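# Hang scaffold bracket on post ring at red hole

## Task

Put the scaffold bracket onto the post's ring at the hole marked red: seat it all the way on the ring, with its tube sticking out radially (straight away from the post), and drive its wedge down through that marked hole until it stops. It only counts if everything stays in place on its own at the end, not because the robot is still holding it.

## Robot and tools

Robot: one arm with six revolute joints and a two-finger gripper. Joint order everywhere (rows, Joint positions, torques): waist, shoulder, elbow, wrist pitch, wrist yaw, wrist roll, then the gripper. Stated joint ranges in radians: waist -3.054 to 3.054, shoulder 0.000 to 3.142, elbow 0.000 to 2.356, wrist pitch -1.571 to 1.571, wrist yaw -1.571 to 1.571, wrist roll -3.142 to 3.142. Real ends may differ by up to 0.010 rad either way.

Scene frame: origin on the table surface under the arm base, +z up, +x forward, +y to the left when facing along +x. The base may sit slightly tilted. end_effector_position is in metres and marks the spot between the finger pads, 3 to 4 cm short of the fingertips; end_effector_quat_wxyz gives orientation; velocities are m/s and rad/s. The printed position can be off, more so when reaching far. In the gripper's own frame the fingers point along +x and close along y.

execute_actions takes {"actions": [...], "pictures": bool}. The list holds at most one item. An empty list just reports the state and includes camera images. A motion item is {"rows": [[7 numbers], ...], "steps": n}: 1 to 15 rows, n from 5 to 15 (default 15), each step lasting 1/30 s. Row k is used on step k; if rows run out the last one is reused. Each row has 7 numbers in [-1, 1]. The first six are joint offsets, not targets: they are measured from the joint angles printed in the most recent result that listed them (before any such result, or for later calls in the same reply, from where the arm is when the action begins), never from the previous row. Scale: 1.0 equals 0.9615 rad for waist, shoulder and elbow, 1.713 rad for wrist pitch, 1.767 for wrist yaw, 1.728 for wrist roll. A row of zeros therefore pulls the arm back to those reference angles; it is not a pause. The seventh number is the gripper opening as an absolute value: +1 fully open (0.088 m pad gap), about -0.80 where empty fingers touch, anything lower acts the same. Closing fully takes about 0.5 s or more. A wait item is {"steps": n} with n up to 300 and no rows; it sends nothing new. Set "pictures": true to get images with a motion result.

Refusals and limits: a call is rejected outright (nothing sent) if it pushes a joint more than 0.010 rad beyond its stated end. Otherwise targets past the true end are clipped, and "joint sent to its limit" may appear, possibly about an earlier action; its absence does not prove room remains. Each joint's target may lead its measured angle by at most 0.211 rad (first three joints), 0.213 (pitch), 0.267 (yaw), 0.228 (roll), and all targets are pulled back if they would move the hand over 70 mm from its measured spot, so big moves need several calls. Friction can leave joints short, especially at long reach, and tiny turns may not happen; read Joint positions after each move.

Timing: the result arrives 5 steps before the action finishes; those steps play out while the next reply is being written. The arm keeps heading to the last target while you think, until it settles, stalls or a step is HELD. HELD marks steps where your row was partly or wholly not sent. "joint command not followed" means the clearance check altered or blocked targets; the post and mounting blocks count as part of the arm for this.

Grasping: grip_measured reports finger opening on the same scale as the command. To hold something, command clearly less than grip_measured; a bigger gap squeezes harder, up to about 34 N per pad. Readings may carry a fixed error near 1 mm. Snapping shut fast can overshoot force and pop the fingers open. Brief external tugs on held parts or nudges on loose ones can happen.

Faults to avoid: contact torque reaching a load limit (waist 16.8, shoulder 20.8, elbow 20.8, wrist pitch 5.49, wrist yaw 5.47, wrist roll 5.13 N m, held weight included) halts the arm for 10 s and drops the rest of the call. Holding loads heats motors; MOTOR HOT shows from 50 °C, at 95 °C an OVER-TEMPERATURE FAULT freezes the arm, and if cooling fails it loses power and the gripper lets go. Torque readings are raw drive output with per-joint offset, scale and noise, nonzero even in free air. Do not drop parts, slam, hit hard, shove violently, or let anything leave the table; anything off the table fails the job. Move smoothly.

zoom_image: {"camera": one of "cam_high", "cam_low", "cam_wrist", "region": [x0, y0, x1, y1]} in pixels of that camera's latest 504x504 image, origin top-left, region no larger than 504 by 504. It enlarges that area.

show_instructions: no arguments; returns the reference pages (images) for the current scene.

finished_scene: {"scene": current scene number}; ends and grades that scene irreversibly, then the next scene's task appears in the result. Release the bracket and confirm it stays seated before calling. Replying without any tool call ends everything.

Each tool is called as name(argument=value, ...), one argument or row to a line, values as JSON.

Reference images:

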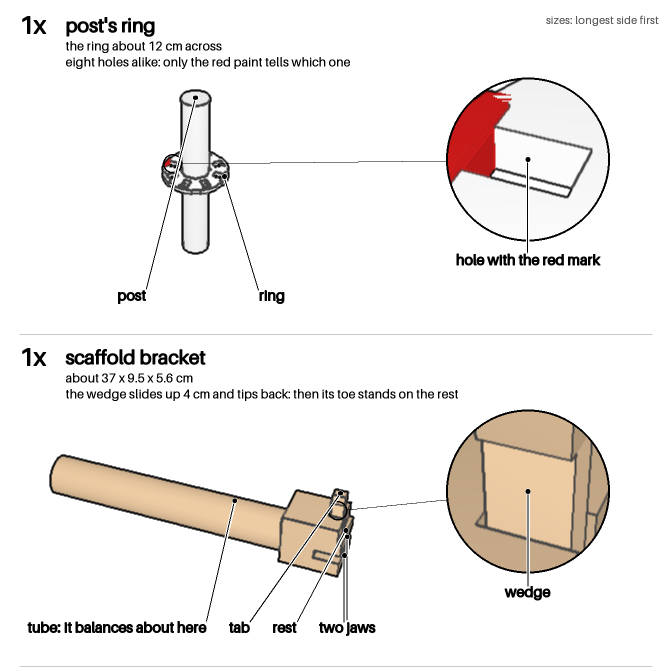

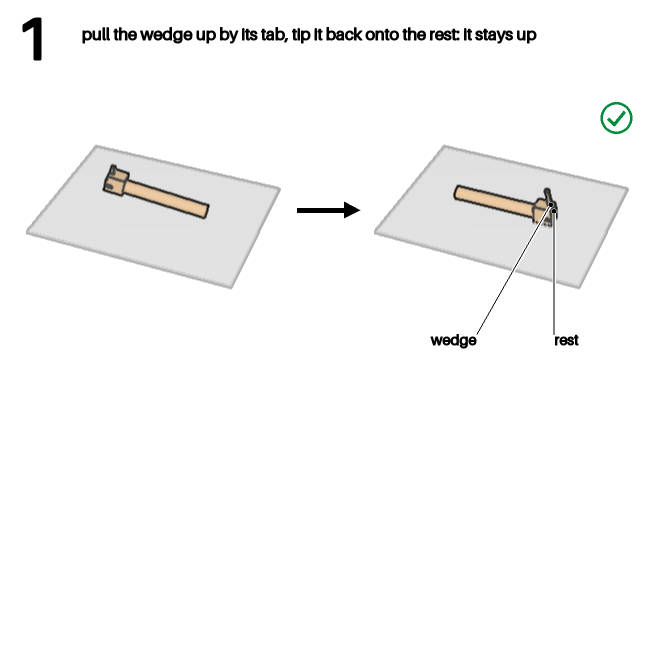

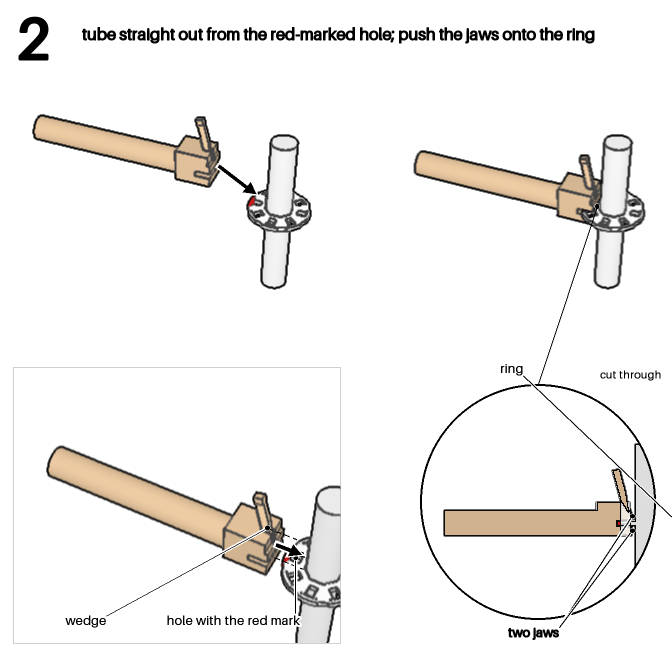

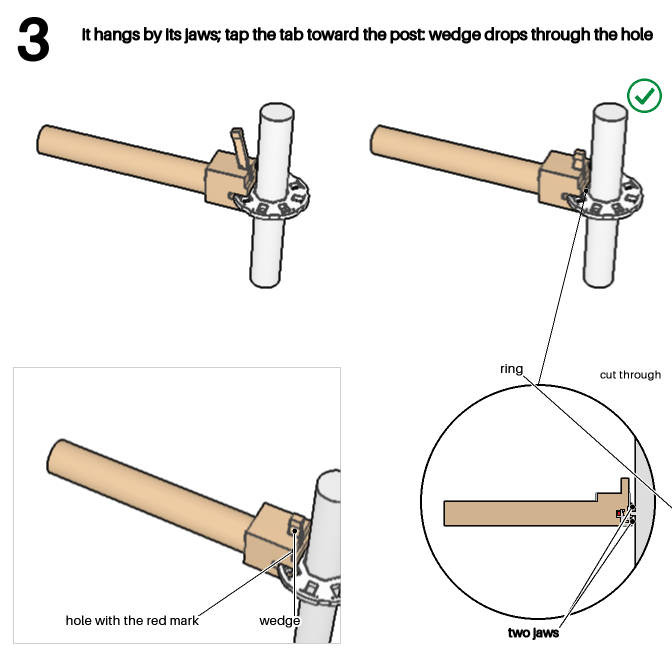

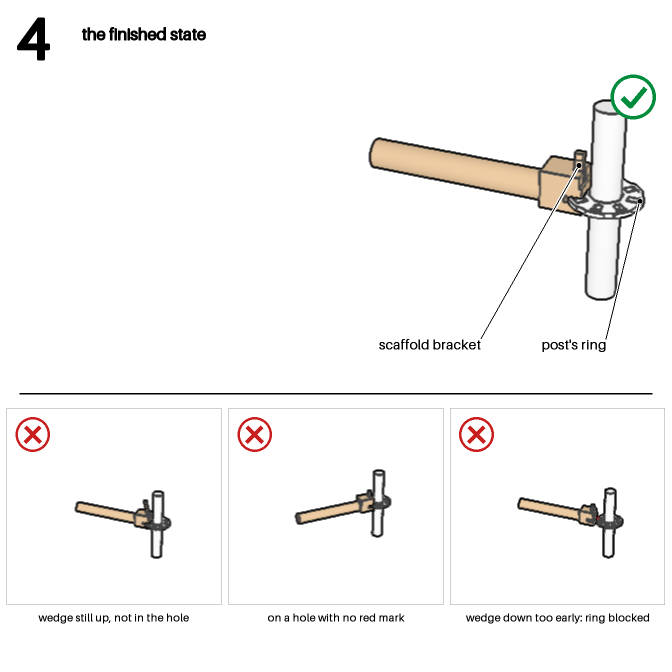

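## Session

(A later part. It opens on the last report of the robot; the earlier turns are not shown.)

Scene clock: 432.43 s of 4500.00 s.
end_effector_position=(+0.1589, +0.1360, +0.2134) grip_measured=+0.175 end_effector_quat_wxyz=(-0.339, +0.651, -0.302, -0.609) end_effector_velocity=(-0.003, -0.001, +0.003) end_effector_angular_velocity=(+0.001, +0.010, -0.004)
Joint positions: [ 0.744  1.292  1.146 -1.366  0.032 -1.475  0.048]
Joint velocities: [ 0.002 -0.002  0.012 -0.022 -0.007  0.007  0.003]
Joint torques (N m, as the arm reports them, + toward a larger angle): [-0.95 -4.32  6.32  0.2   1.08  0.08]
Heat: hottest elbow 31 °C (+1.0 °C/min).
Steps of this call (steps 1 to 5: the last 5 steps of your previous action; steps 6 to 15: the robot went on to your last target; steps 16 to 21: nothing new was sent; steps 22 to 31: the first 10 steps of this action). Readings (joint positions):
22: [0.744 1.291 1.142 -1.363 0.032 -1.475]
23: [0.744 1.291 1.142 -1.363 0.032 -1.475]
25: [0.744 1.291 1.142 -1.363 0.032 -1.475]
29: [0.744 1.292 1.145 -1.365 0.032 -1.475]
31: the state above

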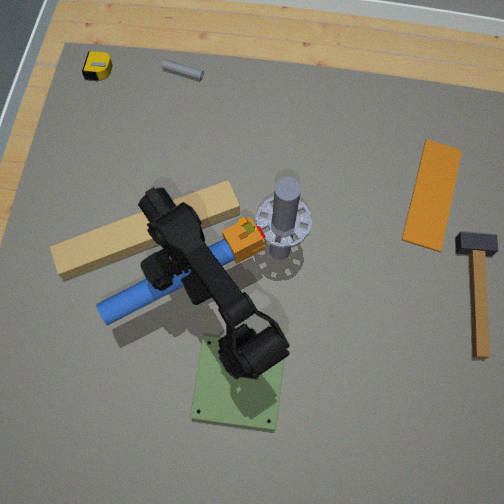

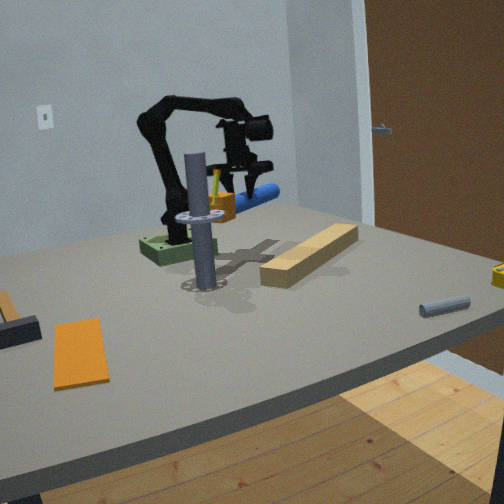

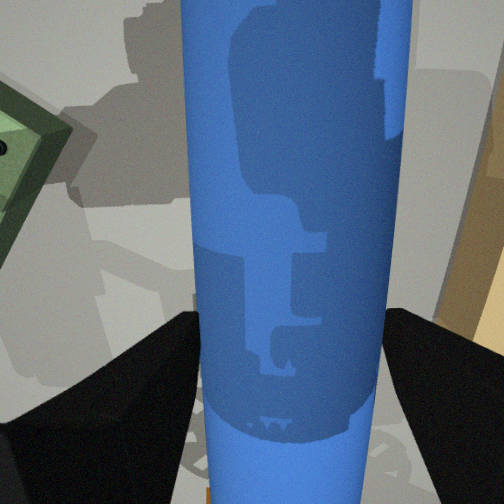

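execute_actions(
  actions=[
    {"rows": [[0.035,0,0.0,0,0.017,0.02,-1]], "steps": 10},
  ],
)

execute_actions(
  actions=[
    {"rows": [[0,0,0.018,-0.004,0,0,-1]], "steps": 12},
  ],
)

execute_actions(
  actions=[
    {"steps":6},
  ],
  pictures=true,
)

zoom_image(
  camera="cam_low",
  region=[195, 180, 245, 230],
)

zoom_image(
  camera="cam_low",
  region=[160, 140, 290, 260],
)

Scene clock: 432.93 s of 4500.00 s.
end_effector_position=(+0.1578, +0.1374, +0.2141) grip_measured=+0.176 end_effector_quat_wxyz=(-0.337, +0.657, -0.305, -0.601) end_effector_velocity=(-0.014, +0.010, -0.003) end_effector_angular_velocity=(+0.008, +0.027, +0.016)
Joint positions: [ 0.768  1.292  1.148 -1.368  0.054 -1.448  0.048]
Joint velocities: [ 0.066 -0.002 -0.012 -0.007 -0.022  0.051  0.   ]
Joint torques (N m, as the arm reports them, + toward a larger angle): [ 0.28 -4.21  4.7   0.68  0.21  0.04]
Heat: hottest elbow 31 °C (+1.0 °C/min).
Steps of this call (steps 1 to 5: the last 5 steps of your previous action; steps 6 to 10: the robot went on to your last target; steps 11 to 15: the first 5 steps of this action). Readings (joint positions):
11: [0.749 1.292 1.148 -1.369 0.037 -1.469]
12: [0.757 1.292 1.148 -1.368 0.046 -1.459]
14: [0.766 1.292 1.148 -1.368 0.054 -1.451]
15: the state above

Scene clock: 433.33 s of 4500.00 s.
end_effector_position=(+0.1562, +0.1375, +0.2135) grip_measured=+0.176 end_effector_quat_wxyz=(-0.336, +0.657, -0.306, -0.602) end_effector_velocity=(+0.002, -0.001, -0.000) end_effector_angular_velocity=(-0.001, -0.010, +0.004)
Joint positions: [ 0.774  1.292  1.146 -1.372  0.054 -1.443  0.048]
Joint velocities: [-0.002 -0.002 -0.002  0.007  0.007 -0.007 -0.   ]
Joint torques (N m, as the arm reports them, + toward a larger angle): [-0.14 -4.14  6.27  0.42 -0.07 -0.03]
Heat: hottest elbow 31 °C (+1.0 °C/min).
Steps of this call (steps 1 to 5: the last 5 steps of your previous action; steps 6 to 12: the first 7 steps of this action, its rows measured from where the robot was after step 5). Readings (joint positions):
5: [0.774 1.292 1.146 -1.368 0.054 -1.443]
6: [0.774 1.292 1.146 -1.368 0.054 -1.443]
7: [0.774 1.292 1.146 -1.368 0.054 -1.443]
9: [0.774 1.292 1.146 -1.370 0.054 -1.443]
12: the state above

Scene clock: 433.53 s of 4500.00 s.
end_effector_position=(+0.1561, +0.1375, +0.2135) grip_measured=+0.176 end_effector_quat_wxyz=(-0.335, +0.657, -0.306, -0.602) end_effector_velocity=(-0.005, +0.002, -0.001) end_effector_angular_velocity=(+0.021, +0.030, +0.007)
Joint positions: [ 0.774  1.292  1.146 -1.373  0.054 -1.443  0.048]
Joint velocities: [-0.002 -0.002 -0.002 -0.007 -0.037 -0.007 -0.   ]
Joint torques (N m, as the arm reports them, + toward a larger angle): [-0.15 -4.21  6.23  0.4  -0.06 -0.02]
Heat: hottest elbow 31 °C (+1.0 °C/min).
Kept back: nothing.
Steps of this call (steps 1 to 5: the last 5 steps of your previous action; step 6: the robot went on to your last target). Readings (joint positions):
1: [0.774 1.292 1.146 -1.372 0.054 -1.443]
2: [0.774 1.292 1.146 -1.372 0.054 -1.443]
4: [0.774 1.292 1.146 -1.373 0.054 -1.443]
6: the state above

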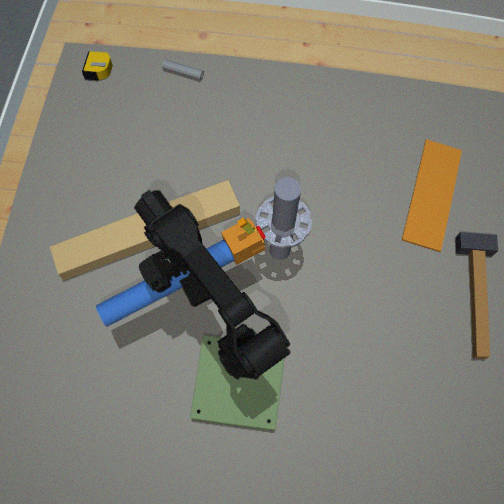

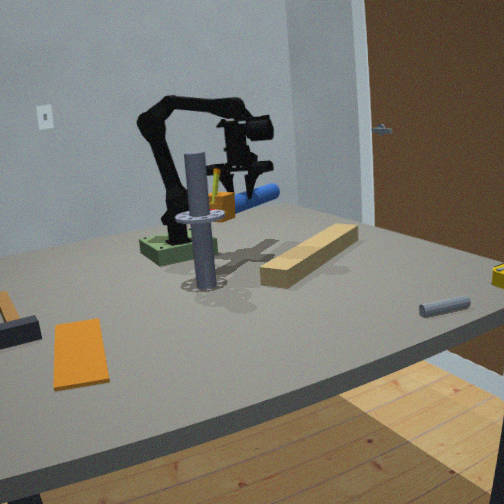

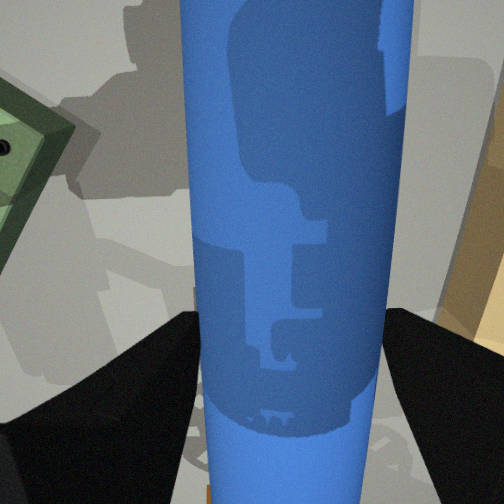

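Region (195, 180, 245, 230) of cam_low's 504x504 image, scaled by 10.080, with more detail than that image has.

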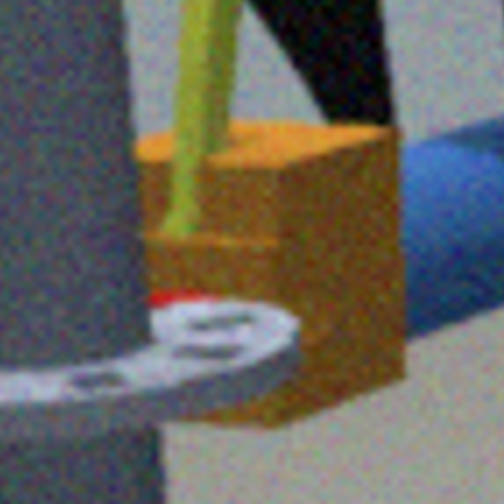

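Region (160, 140, 290, 260) of cam_low's 504x504 image, scaled by 3.877, with more detail than that image has; it fills the top 465 rows of this view, and the rest is white.

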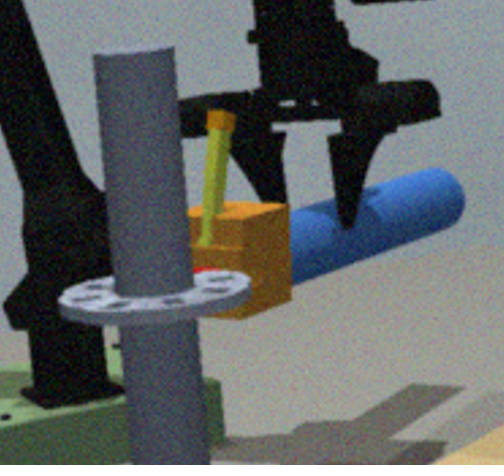

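execute_actions(
  actions=[
    {"rows": [[-0.015,0,0,0,0,-0.008,-1],[-0.03,0,0,0,0,-0.016,-1],[-0.045,0,0,0,0,-0.025,-1],[-0.06,0,0,0,0,-0.033,-1]], "steps": 14},
  ],
  pictures=true,
)

zoom_image(
  camera="cam_high",
  region=[200, 170, 320, 270],
)

zoom_image(
  camera="cam_low",
  region=[195, 180, 245, 230],
)

Scene clock: 434.10 s of 4500.00 s.
end_effector_position=(+0.1579, +0.1350, +0.2133) grip_measured=+0.174 end_effector_quat_wxyz=(-0.335, +0.649, -0.301, -0.613) end_effector_velocity=(-0.006, -0.001, -0.001) end_effector_angular_velocity=(+0.021, +0.049, +0.032)
Joint positions: [ 0.739  1.292  1.146 -1.373  0.025 -1.487  0.048]
Joint velocities: [-0.022 -0.002 -0.002 -0.022 -0.051 -0.051 -0.   ]
Joint torques (N m, as the arm reports them, + toward a larger angle): [-2.06 -4.13  4.7   0.6   1.14 -0.27]
Heat: hottest elbow 31 °C (+1.0 °C/min).
Steps of this call (steps 1 to 8: the robot went on to your last target; steps 9 to 17: the first 9 steps of this action). Readings (joint positions):
9: [0.773 1.292 1.146 -1.373 0.053 -1.445]
10: [0.769 1.292 1.146 -1.373 0.051 -1.450]
12: [0.753 1.292 1.146 -1.373 0.042 -1.468]
16: [0.739 1.292 1.146 -1.373 0.026 -1.486]
17: the state above

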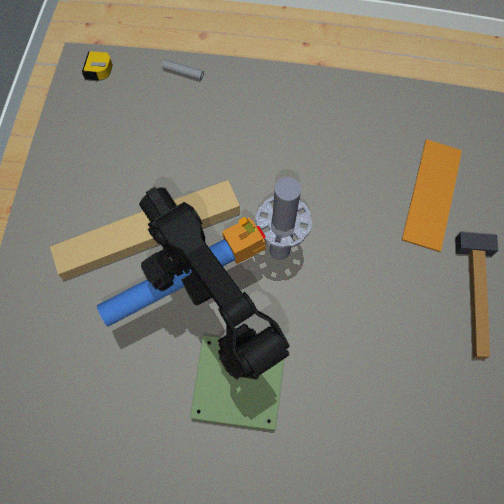

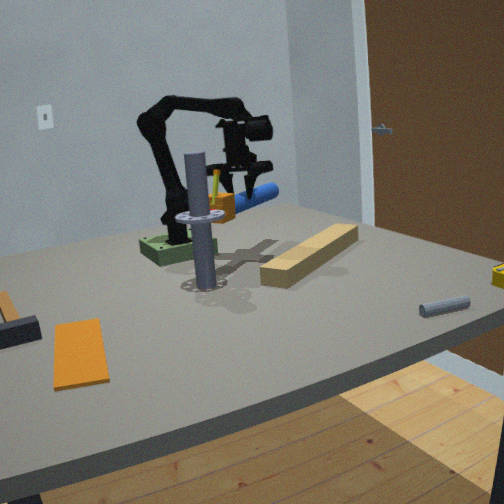

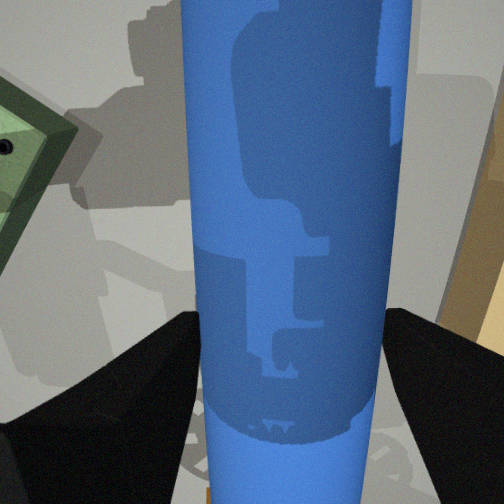

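Region (200, 170, 320, 270) of cam_high's 504x504 image, scaled by 4.200, with more detail than that image has.

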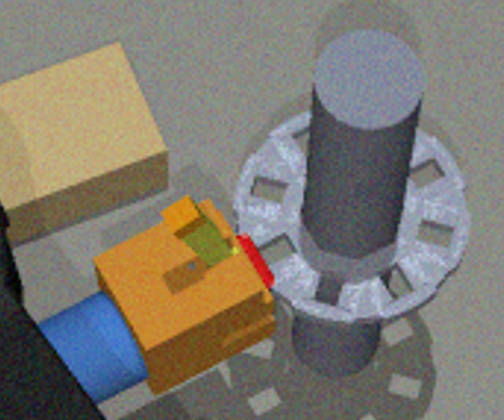

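Region (195, 180, 245, 230) of cam_low's 504x504 image, scaled by 10.080, with more detail than that image has.

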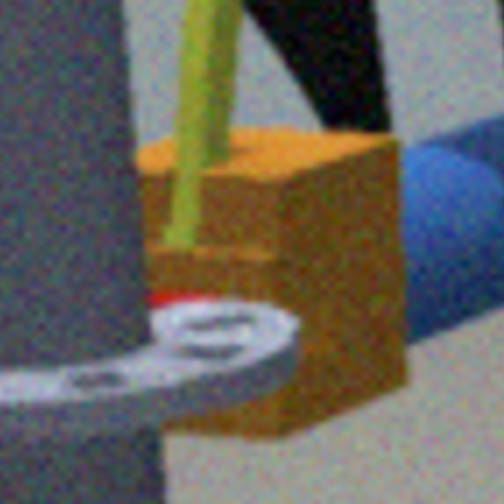

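execute_actions(
  actions=[
    {"rows": [[0.1,0,0.0,0,0.017,0.06,-1],[0.2,0,0.0,0,0.017,0.115,-1]], "steps": 14},
  ],
)

execute_actions(
  actions=[
    {"steps":8},
  ],
  pictures=true,
)

zoom_image(
  camera="cam_low",
  region=[190, 170, 260, 240],
)

Scene clock: 435.40 s of 4500.00 s.
end_effector_position=(+0.1332, +0.1598, +0.2130) grip_measured=+0.174 end_effector_quat_wxyz=(-0.337, +0.653, -0.300, -0.608) end_effector_velocity=(-0.010, +0.006, -0.000) end_effector_angular_velocity=(+0.000, +0.001, -0.078)
Joint positions: [ 0.921  1.293  1.146 -1.373  0.045 -1.304  0.048]
Joint velocities: [ 0.061 -0.002 -0.002 -0.007  0.007  0.139 -0.   ]
Joint torques (N m, as the arm reports them, + toward a larger angle): [ 0.1  -4.25  4.76  0.57  0.29  0.03]
Heat: hottest elbow 31 °C (+0.0 °C/min).
Steps of this call (steps 1 to 5: the last 5 steps of your previous action; steps 6 to 15: the robot went on to your last target; steps 16 to 30: nothing new was sent; steps 31 to 39: the first 9 steps of this action). Readings (joint positions):
31: [0.746 1.292 1.146 -1.373 0.033 -1.476]
32: [0.778 1.292 1.146 -1.372 0.056 -1.428]
34: [0.857 1.293 1.146 -1.372 0.054 -1.360]
38: [0.918 1.293 1.146 -1.372 0.045 -1.309]
39: the state above

Scene clock: 435.67 s of 4500.00 s.
end_effector_position=(+0.1323, +0.1606, +0.2130) grip_measured=+0.174 end_effector_quat_wxyz=(-0.338, +0.653, -0.302, -0.607) end_effector_velocity=(-0.003, -0.005, +0.000) end_effector_angular_velocity=(-0.019, +0.005, +0.009)
Joint positions: [ 0.928  1.293  1.146 -1.373  0.047 -1.291  0.048]
Joint velocities: [ 0.002 -0.007 -0.002 -0.022  0.007 -0.007  0.   ]
Joint torques (N m, as the arm reports them, + toward a larger angle): [ 0.14 -4.23  4.78  0.56  0.24  0.04]
Heat: hottest elbow 31 °C (+0.0 °C/min).
Kept back: nothing.
Steps of this call (steps 1 to 5: the last 5 steps of your previous action; steps 6 to 8: the robot went on to your last target). Readings (joint positions):
1: [0.922 1.293 1.146 -1.373 0.046 -1.300]
2: [0.924 1.293 1.146 -1.373 0.047 -1.297]
4: [0.926 1.293 1.146 -1.373 0.047 -1.294]
8: the state above

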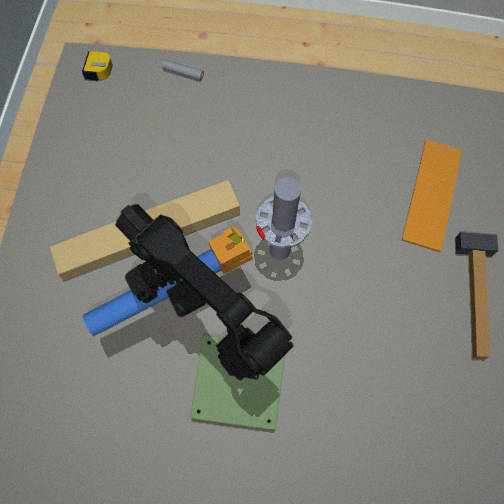

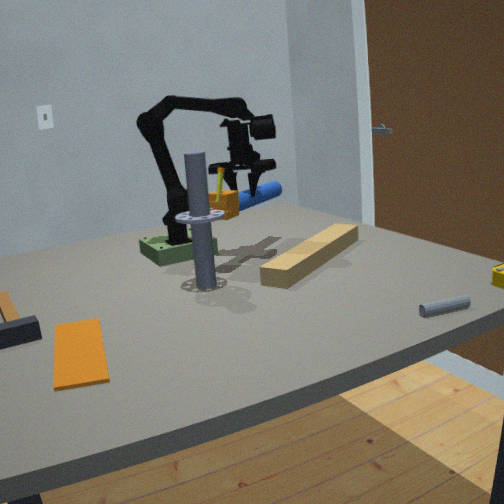

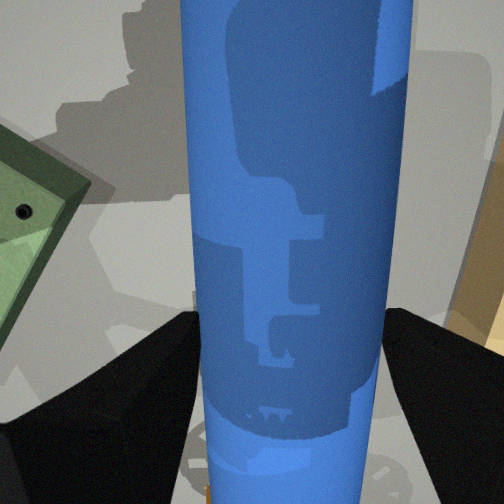

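Region (190, 170, 260, 240) of cam_low's 504x504 image, scaled by 7.200, with more detail than that image has.

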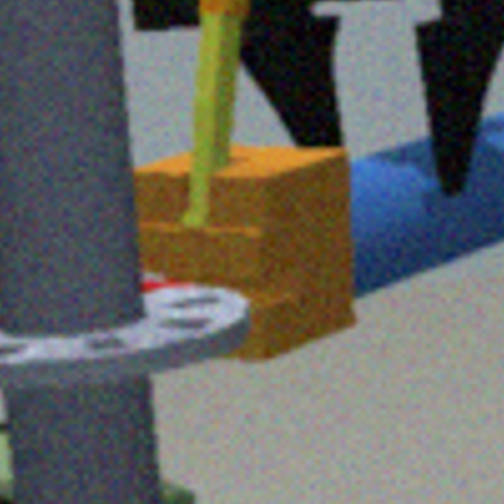

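execute_actions(
  actions=[
    {"rows": [[-0.08,0,0.015,0,0.008,-0.045,-1],[-0.155,0,0.032,-0.006,0.008,-0.088,-1]], "steps": 14},
  ],
)

execute_actions(
  actions=[
    {"steps":8},
  ],
  pictures=true,
)

zoom_image(
  camera="cam_low",
  region=[195, 180, 245, 230],
)

Scene clock: 436.77 s of 4500.00 s.
end_effector_position=(+0.1556, +0.1395, +0.2162) grip_measured=+0.174 end_effector_quat_wxyz=(-0.336, +0.659, -0.305, -0.600) end_effector_velocity=(+0.003, -0.009, +0.002) end_effector_angular_velocity=(-0.014, +0.014, +0.078)
Joint positions: [ 0.787  1.294  1.158 -1.379  0.06  -1.431  0.048]
Joint velocities: [-0.046 -0.002  0.007 -0.022 -0.007 -0.125  0.   ]
Joint torques (N m, as the arm reports them, + toward a larger angle): [-0.34 -4.31  6.31  0.39 -0.04 -0.07]
Heat: hottest elbow 31 °C (+0.0 °C/min).
Steps of this call (steps 1 to 24: the robot went on to your last target; steps 25 to 33: the first 9 steps of this action). Readings (joint positions):
25: [0.921 1.293 1.146 -1.373 0.045 -1.305]
26: [0.896 1.293 1.146 -1.373 0.044 -1.340]
28: [0.833 1.294 1.151 -1.375 0.055 -1.390]
32: [0.789 1.294 1.158 -1.379 0.060 -1.427]
33: the state above

Scene clock: 437.03 s of 4500.00 s.
end_effector_position=(+0.1562, +0.1386, +0.2164) grip_measured=+0.174 end_effector_quat_wxyz=(-0.334, +0.660, -0.304, -0.600) end_effector_velocity=(-0.001, -0.002, -0.000) end_effector_angular_velocity=(-0.002, +0.010, +0.015)
Joint positions: [ 0.782  1.294  1.159 -1.38   0.06  -1.44   0.048]
Joint velocities: [-0.007 -0.002 -0.002 -0.007 -0.007 -0.022 -0.   ]
Joint torques (N m, as the arm reports them, + toward a larger angle): [-0.27 -4.26  6.34  0.41 -0.03 -0.08]
Heat: hottest elbow 31 °C (+0.0 °C/min).
Kept back: nothing.
Steps of this call (steps 1 to 5: the last 5 steps of your previous action; steps 6 to 8: the robot went on to your last target). Readings (joint positions):
1: [0.786 1.294 1.158 -1.379 0.060 -1.434]
2: [0.784 1.294 1.158 -1.380 0.060 -1.436]
4: [0.783 1.294 1.159 -1.380 0.060 -1.438]
8: the state above

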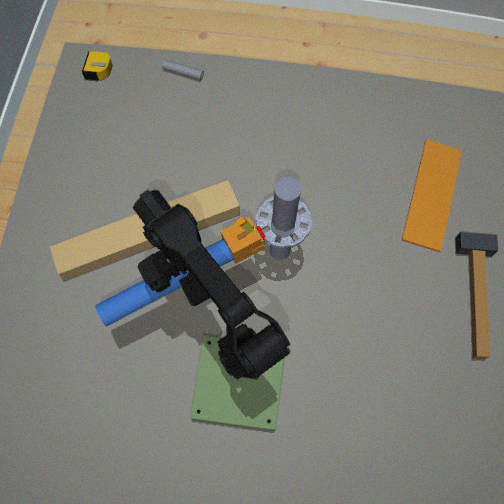

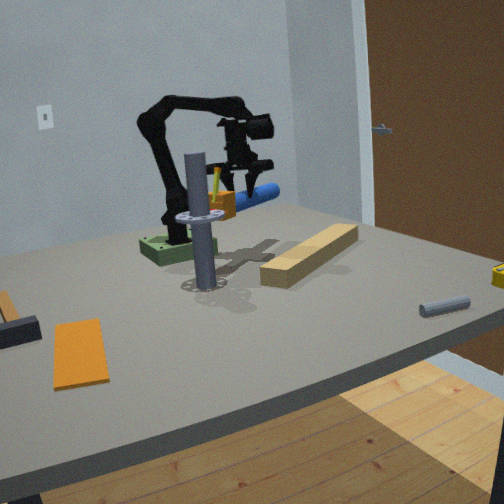

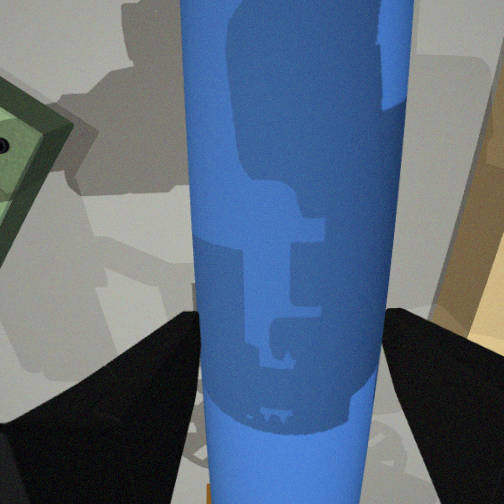

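Region (195, 180, 245, 230) of cam_low's 504x504 image, scaled by 10.080, with more detail than that image has.

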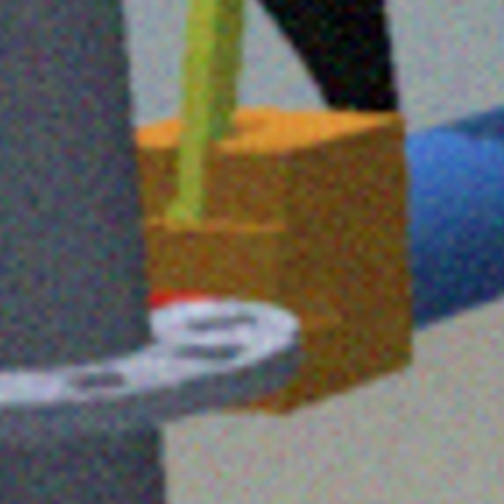

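execute_actions(
  actions=[
    {"rows": [[-0.015,0,0,0,0,-0.008,-1],[-0.03,0,0,0,0,-0.016,-1],[-0.045,0,0,0,0,-0.025,-1],[-0.06,0,0,0,0,-0.033,-1],[-0.075,0,0,0,0,-0.042,-1]], "steps": 14},
  ],
  pictures=true,
)

zoom_image(
  camera="cam_high",
  region=[200, 170, 320, 270],
)

Scene clock: 437.53 s of 4500.00 s.
end_effector_position=(+0.1586, +0.1354, +0.2162) grip_measured=+0.171 end_effector_quat_wxyz=(-0.334, +0.650, -0.298, -0.614) end_effector_velocity=(-0.003, -0.003, +0.001) end_effector_angular_velocity=(+0.023, +0.045, +0.032)
Joint positions: [ 0.738  1.294  1.159 -1.381  0.024 -1.495  0.047]
Joint velocities: [-0.037 -0.002  0.002 -0.022 -0.051 -0.066  0.   ]
Joint torques (N m, as the arm reports them, + toward a larger angle): [-2.34 -4.16  4.73  0.65  1.43 -0.36]
Heat: hottest elbow 31 °C (+0.0 °C/min).
Steps of this call (steps 1 to 6: the robot went on to your last target; steps 7 to 15: the first 9 steps of this action). Readings (joint positions):
7: [0.780 1.294 1.159 -1.380 0.059 -1.443]
8: [0.776 1.294 1.159 -1.380 0.058 -1.449]
10: [0.760 1.294 1.159 -1.380 0.050 -1.467]
14: [0.739 1.294 1.159 -1.380 0.026 -1.492]
15: the state above

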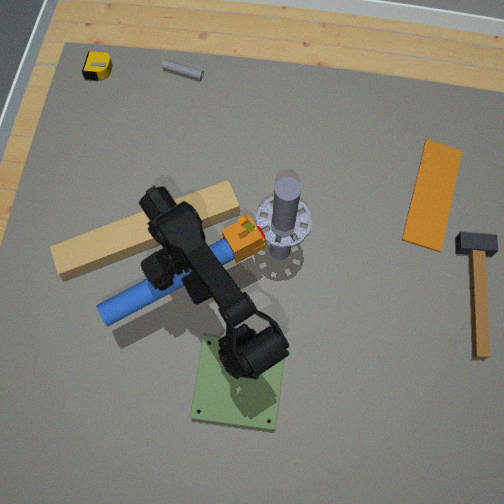

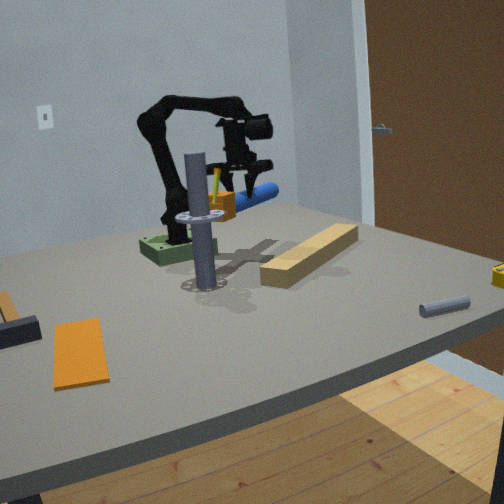

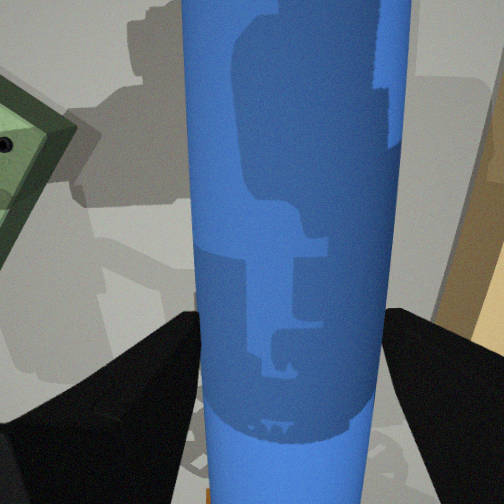

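Region (200, 170, 320, 270) of cam_high's 504x504 image, scaled by 4.200, with more detail than that image has.

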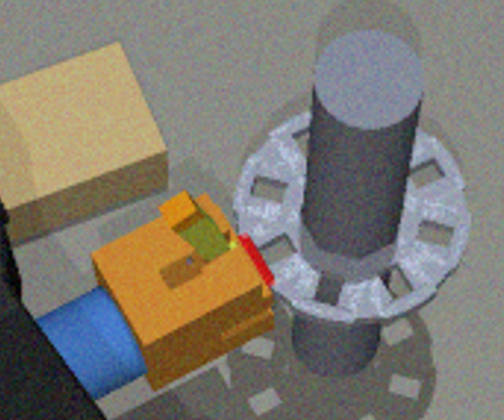

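execute_actions(
  actions=[],
  pictures=true,
)

Scene clock: 438.37 s of 4500.00 s.
end_effector_position=(+0.1586, +0.1351, +0.2162) grip_measured=+0.171 end_effector_quat_wxyz=(-0.333, +0.649, -0.296, -0.616) end_effector_velocity=(-0.006, +0.000, -0.000) end_effector_angular_velocity=(+0.003, +0.031, -0.004)
Joint positions: [ 0.733  1.294  1.159 -1.382  0.019 -1.503  0.047]
Joint velocities: [ 0.002  0.002  0.002 -0.022 -0.022  0.007  0.   ]
Joint torques (N m, as the arm reports them, + toward a larger angle): [-2.35 -4.15  4.73  0.7   1.65 -0.34]
Heat: hottest elbow 31 °C (+0.0 °C/min).
Kept back: nothing.
Steps of this call (steps 1 to 5: the last 5 steps of your previous action; steps 6 to 15: the robot went on to your last target; steps 16 to 25: nothing new was sent). Readings (joint positions):
1: [0.736 1.294 1.159 -1.381 0.023 -1.496]
2: [0.736 1.294 1.159 -1.382 0.022 -1.498]
4: [0.735 1.294 1.159 -1.382 0.021 -1.500]
8: [0.734 1.294 1.159 -1.382 0.020 -1.501]
25: the state above
The arm was judged still, so your last target was given up. Only a new action makes it travel on or press farther. Fingers that are still opening or closing keep moving.

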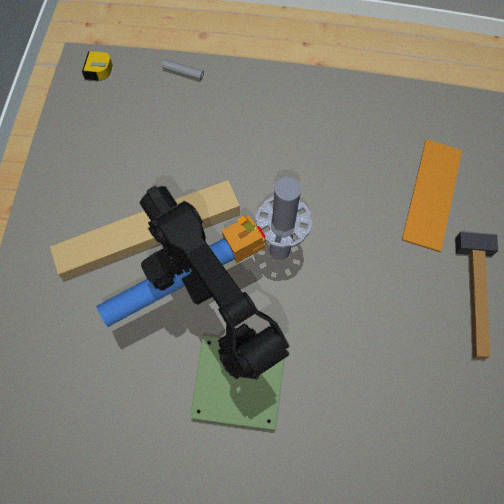

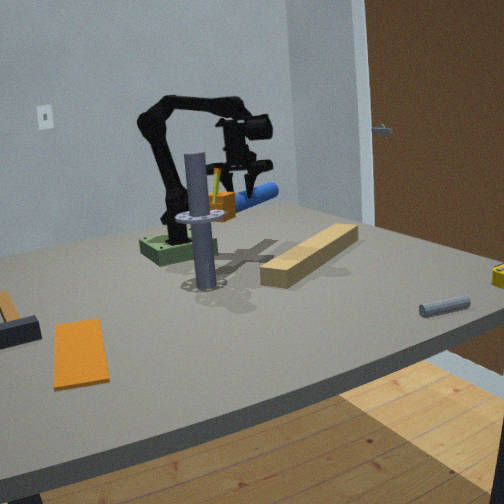

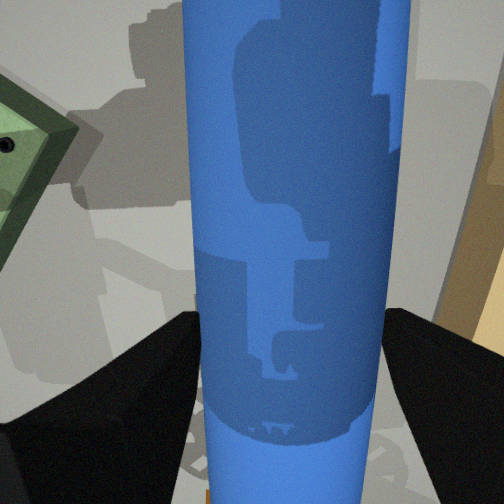

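execute_actions(
  actions=[
    {"rows": [[0.045,0,0,0,0.023,0.035,-1]], "steps": 15},
  ],
  pictures=true,
)

zoom_image(
  camera="cam_low",
  region=[160, 140, 290, 260],
)

Scene clock: 438.83 s of 4500.00 s.
end_effector_position=(+0.1569, +0.1377, +0.2160) grip_measured=+0.171 end_effector_quat_wxyz=(-0.336, +0.656, -0.305, -0.603) end_effector_velocity=(-0.007, -0.000, -0.001) end_effector_angular_velocity=(-0.008, +0.021, -0.004)
Joint positions: [ 0.771  1.295  1.158 -1.38   0.052 -1.447  0.047]
Joint velocities: [ 0.017 -0.002 -0.002 -0.022 -0.007  0.022 -0.   ]
Joint torques (N m, as the arm reports them, + toward a larger angle): [ 0.2  -4.24  4.72  0.5   0.19  0.04]
Heat: hottest elbow 31 °C (+0.0 °C/min).
Steps of this call (steps 1 to 4: nothing new was sent; steps 5 to 14: the first 10 steps of this action). Readings (joint positions):
5: [0.738 1.294 1.159 -1.381 0.025 -1.497]
6: [0.749 1.294 1.159 -1.381 0.037 -1.483]
8: [0.761 1.295 1.158 -1.380 0.051 -1.464]
12: [0.769 1.295 1.158 -1.380 0.052 -1.450]
14: the state above

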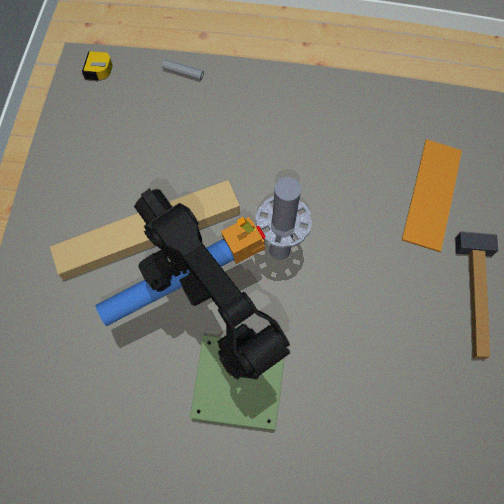

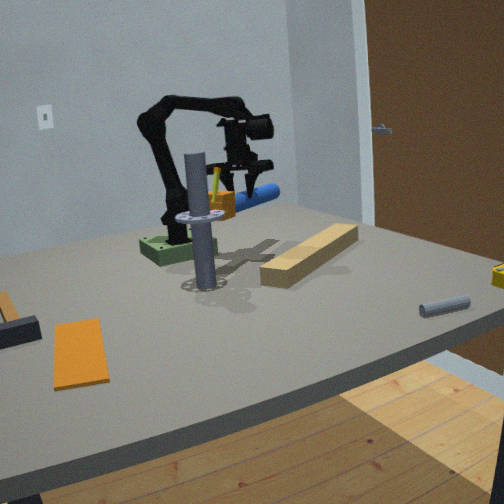

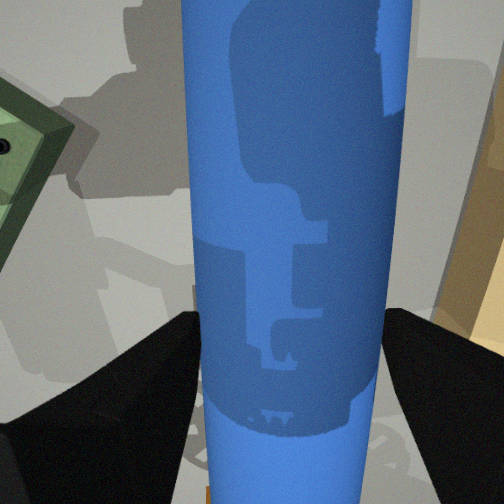

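Region (160, 140, 290, 260) of cam_low's 504x504 image, scaled by 3.877, with more detail than that image has; it fills the top 465 rows of this view, and the rest is white.

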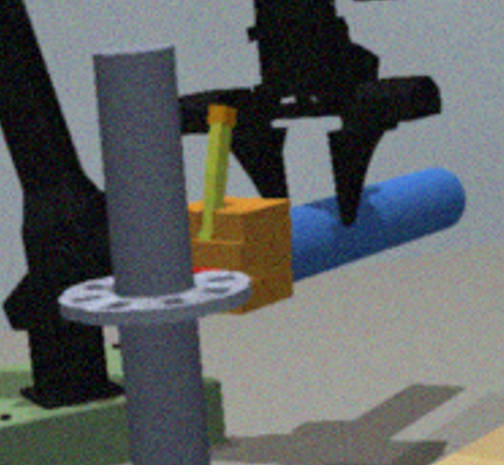

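zoom_image(
  camera="cam_low",
  region=[195, 180, 245, 230],
)

Region (195, 180, 245, 230) of cam_low's 504x504 image, scaled by 10.080, with more detail than that image has.

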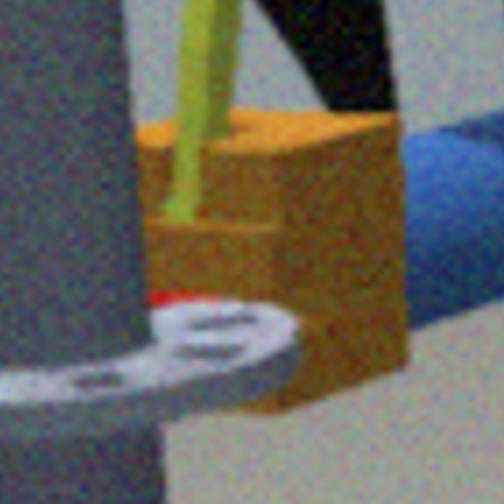

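execute_actions(
  actions=[
    {"rows": [[0.005,-0.002,-0.035,0.019,0,0.003,-1]], "steps": 15},
  ],
  pictures=true,
)

zoom_image(
  camera="cam_low",
  region=[195, 180, 245, 230],
)

Scene clock: 441.43 s of 4500.00 s.
end_effector_position=(+0.1565, +0.1380, +0.2071) grip_measured=+0.170 end_effector_quat_wxyz=(-0.334, +0.655, -0.308, -0.603) end_effector_velocity=(+0.001, +0.002, +0.001) end_effector_angular_velocity=(+0.013, -0.004, +0.005)
Joint positions: [ 0.773  1.296  1.124 -1.351  0.052 -1.444  0.047]
Joint velocities: [-0.002 -0.002  0.002  0.007 -0.007 -0.007  0.   ]
Joint torques (N m, as the arm reports them, + toward a larger angle): [ 0.22 -4.64  4.82  0.76 -0.07  0.05]
Heat: hottest elbow 31 °C (+0.0 °C/min).
Steps of this call (steps 1 to 5: the last 5 steps of your previous action; steps 6 to 15: the robot went on to your last target; steps 16 to 68: nothing new was sent; steps 69 to 78: the first 10 steps of this action). Readings (joint positions):
69: [0.773 1.295 1.154 -1.377 0.052 -1.445]
70: [0.773 1.295 1.147 -1.369 0.052 -1.445]
72: [0.773 1.296 1.134 -1.359 0.052 -1.444]
76: [0.773 1.296 1.124 -1.354 0.052 -1.444]
78: the state above

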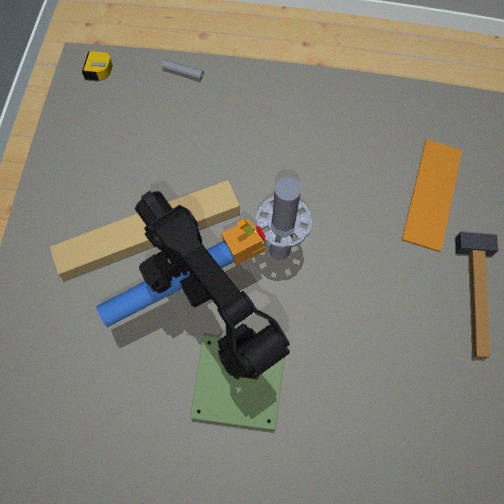

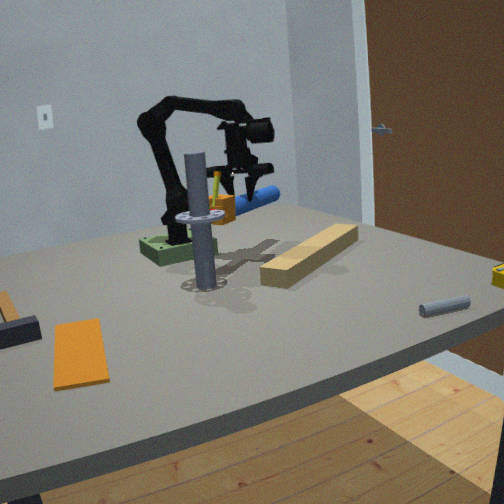

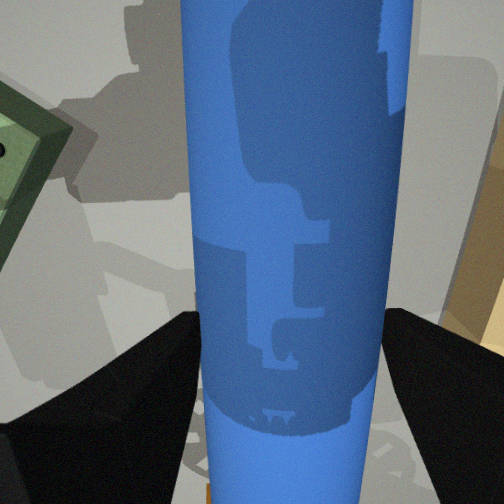

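Region (195, 180, 245, 230) of cam_low's 504x504 image, scaled by 10.080, with more detail than that image has.

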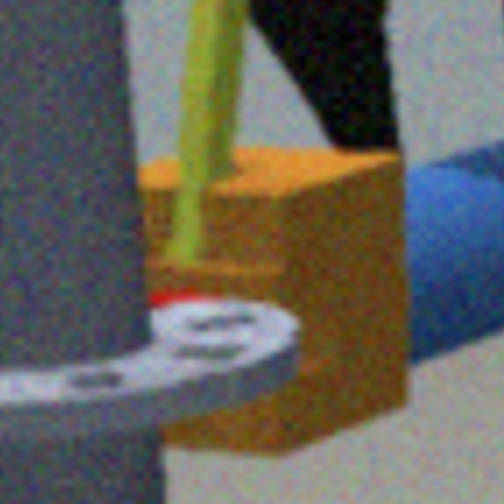

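Ledge now ≈265. Gentle push.

execute_actions(
  actions=[
    {"rows": [[-0.02,0,0,0,0,-0.011,-1],[-0.03,0,0,0,0,-0.017,-1],[-0.04,0,0,0,0,-0.022,-1],[-0.05,0,0,0,0,-0.028,-1],[-0.06,0,0,0,0,-0.033,-1],[-0.07,0,0,0,0,-0.039,-1],[-0.08,0,0,0,0,-0.045,-1]], "steps": 15},
  ],
  pictures=true,
)

zoom_image(
  camera="cam_low",
  region=[195, 180, 245, 230],
)

Scene clock: 441.97 s of 4500.00 s.
end_effector_position=(+0.1587, +0.1348, +0.2069) grip_measured=+0.168 end_effector_quat_wxyz=(-0.334, +0.645, -0.300, -0.618) end_effector_velocity=(-0.002, -0.006, +0.000) end_effector_angular_velocity=(+0.023, +0.044, +0.047)
Joint positions: [ 0.726  1.296  1.124 -1.352  0.012 -1.502  0.047]
Joint velocities: [-0.051 -0.007 -0.002 -0.022 -0.051 -0.095 -0.   ]
Joint torques (N m, as the arm reports them, + toward a larger angle): [-2.53 -4.21  4.72  0.67  1.62 -0.34]
Heat: hottest elbow 31 °C (+0.0 °C/min).
Steps of this call (steps 1 to 5: the last 5 steps of your previous action; step 6: the robot went on to your last target; steps 7 to 16: the first 10 steps of this action). Readings (joint positions):
7: [0.772 1.296 1.124 -1.351 0.051 -1.446]
8: [0.767 1.296 1.124 -1.351 0.050 -1.452]
10: [0.754 1.296 1.124 -1.350 0.043 -1.467]
14: [0.731 1.296 1.124 -1.351 0.017 -1.495]
16: the state above

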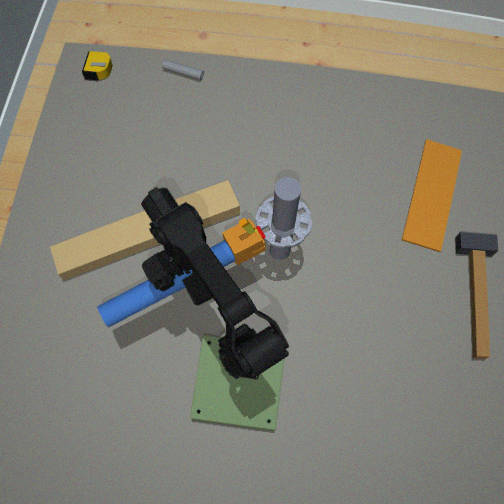

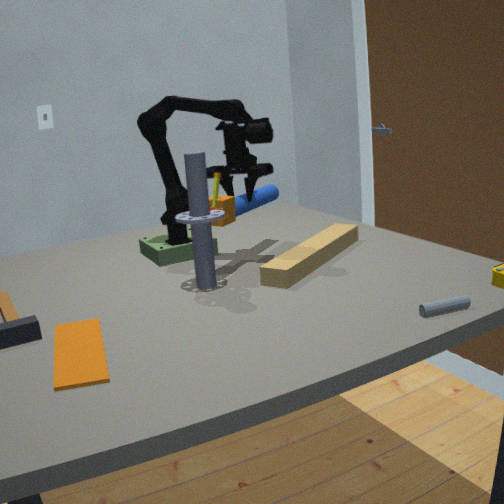

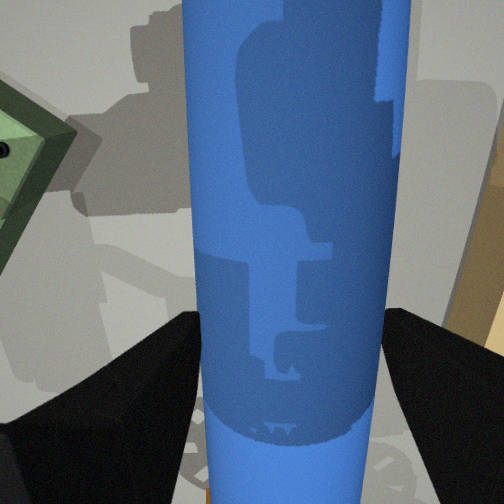

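Region (195, 180, 245, 230) of cam_low's 504x504 image, scaled by 10.080, with more detail than that image has.

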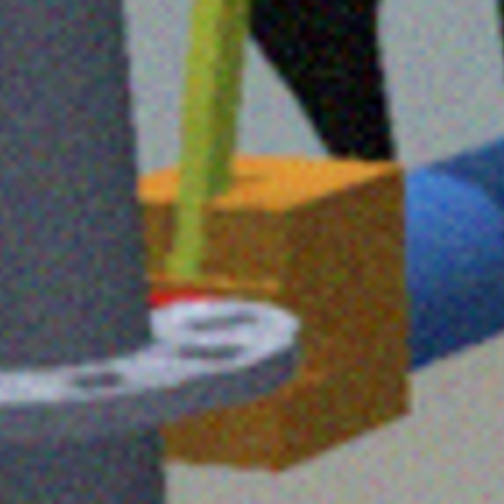

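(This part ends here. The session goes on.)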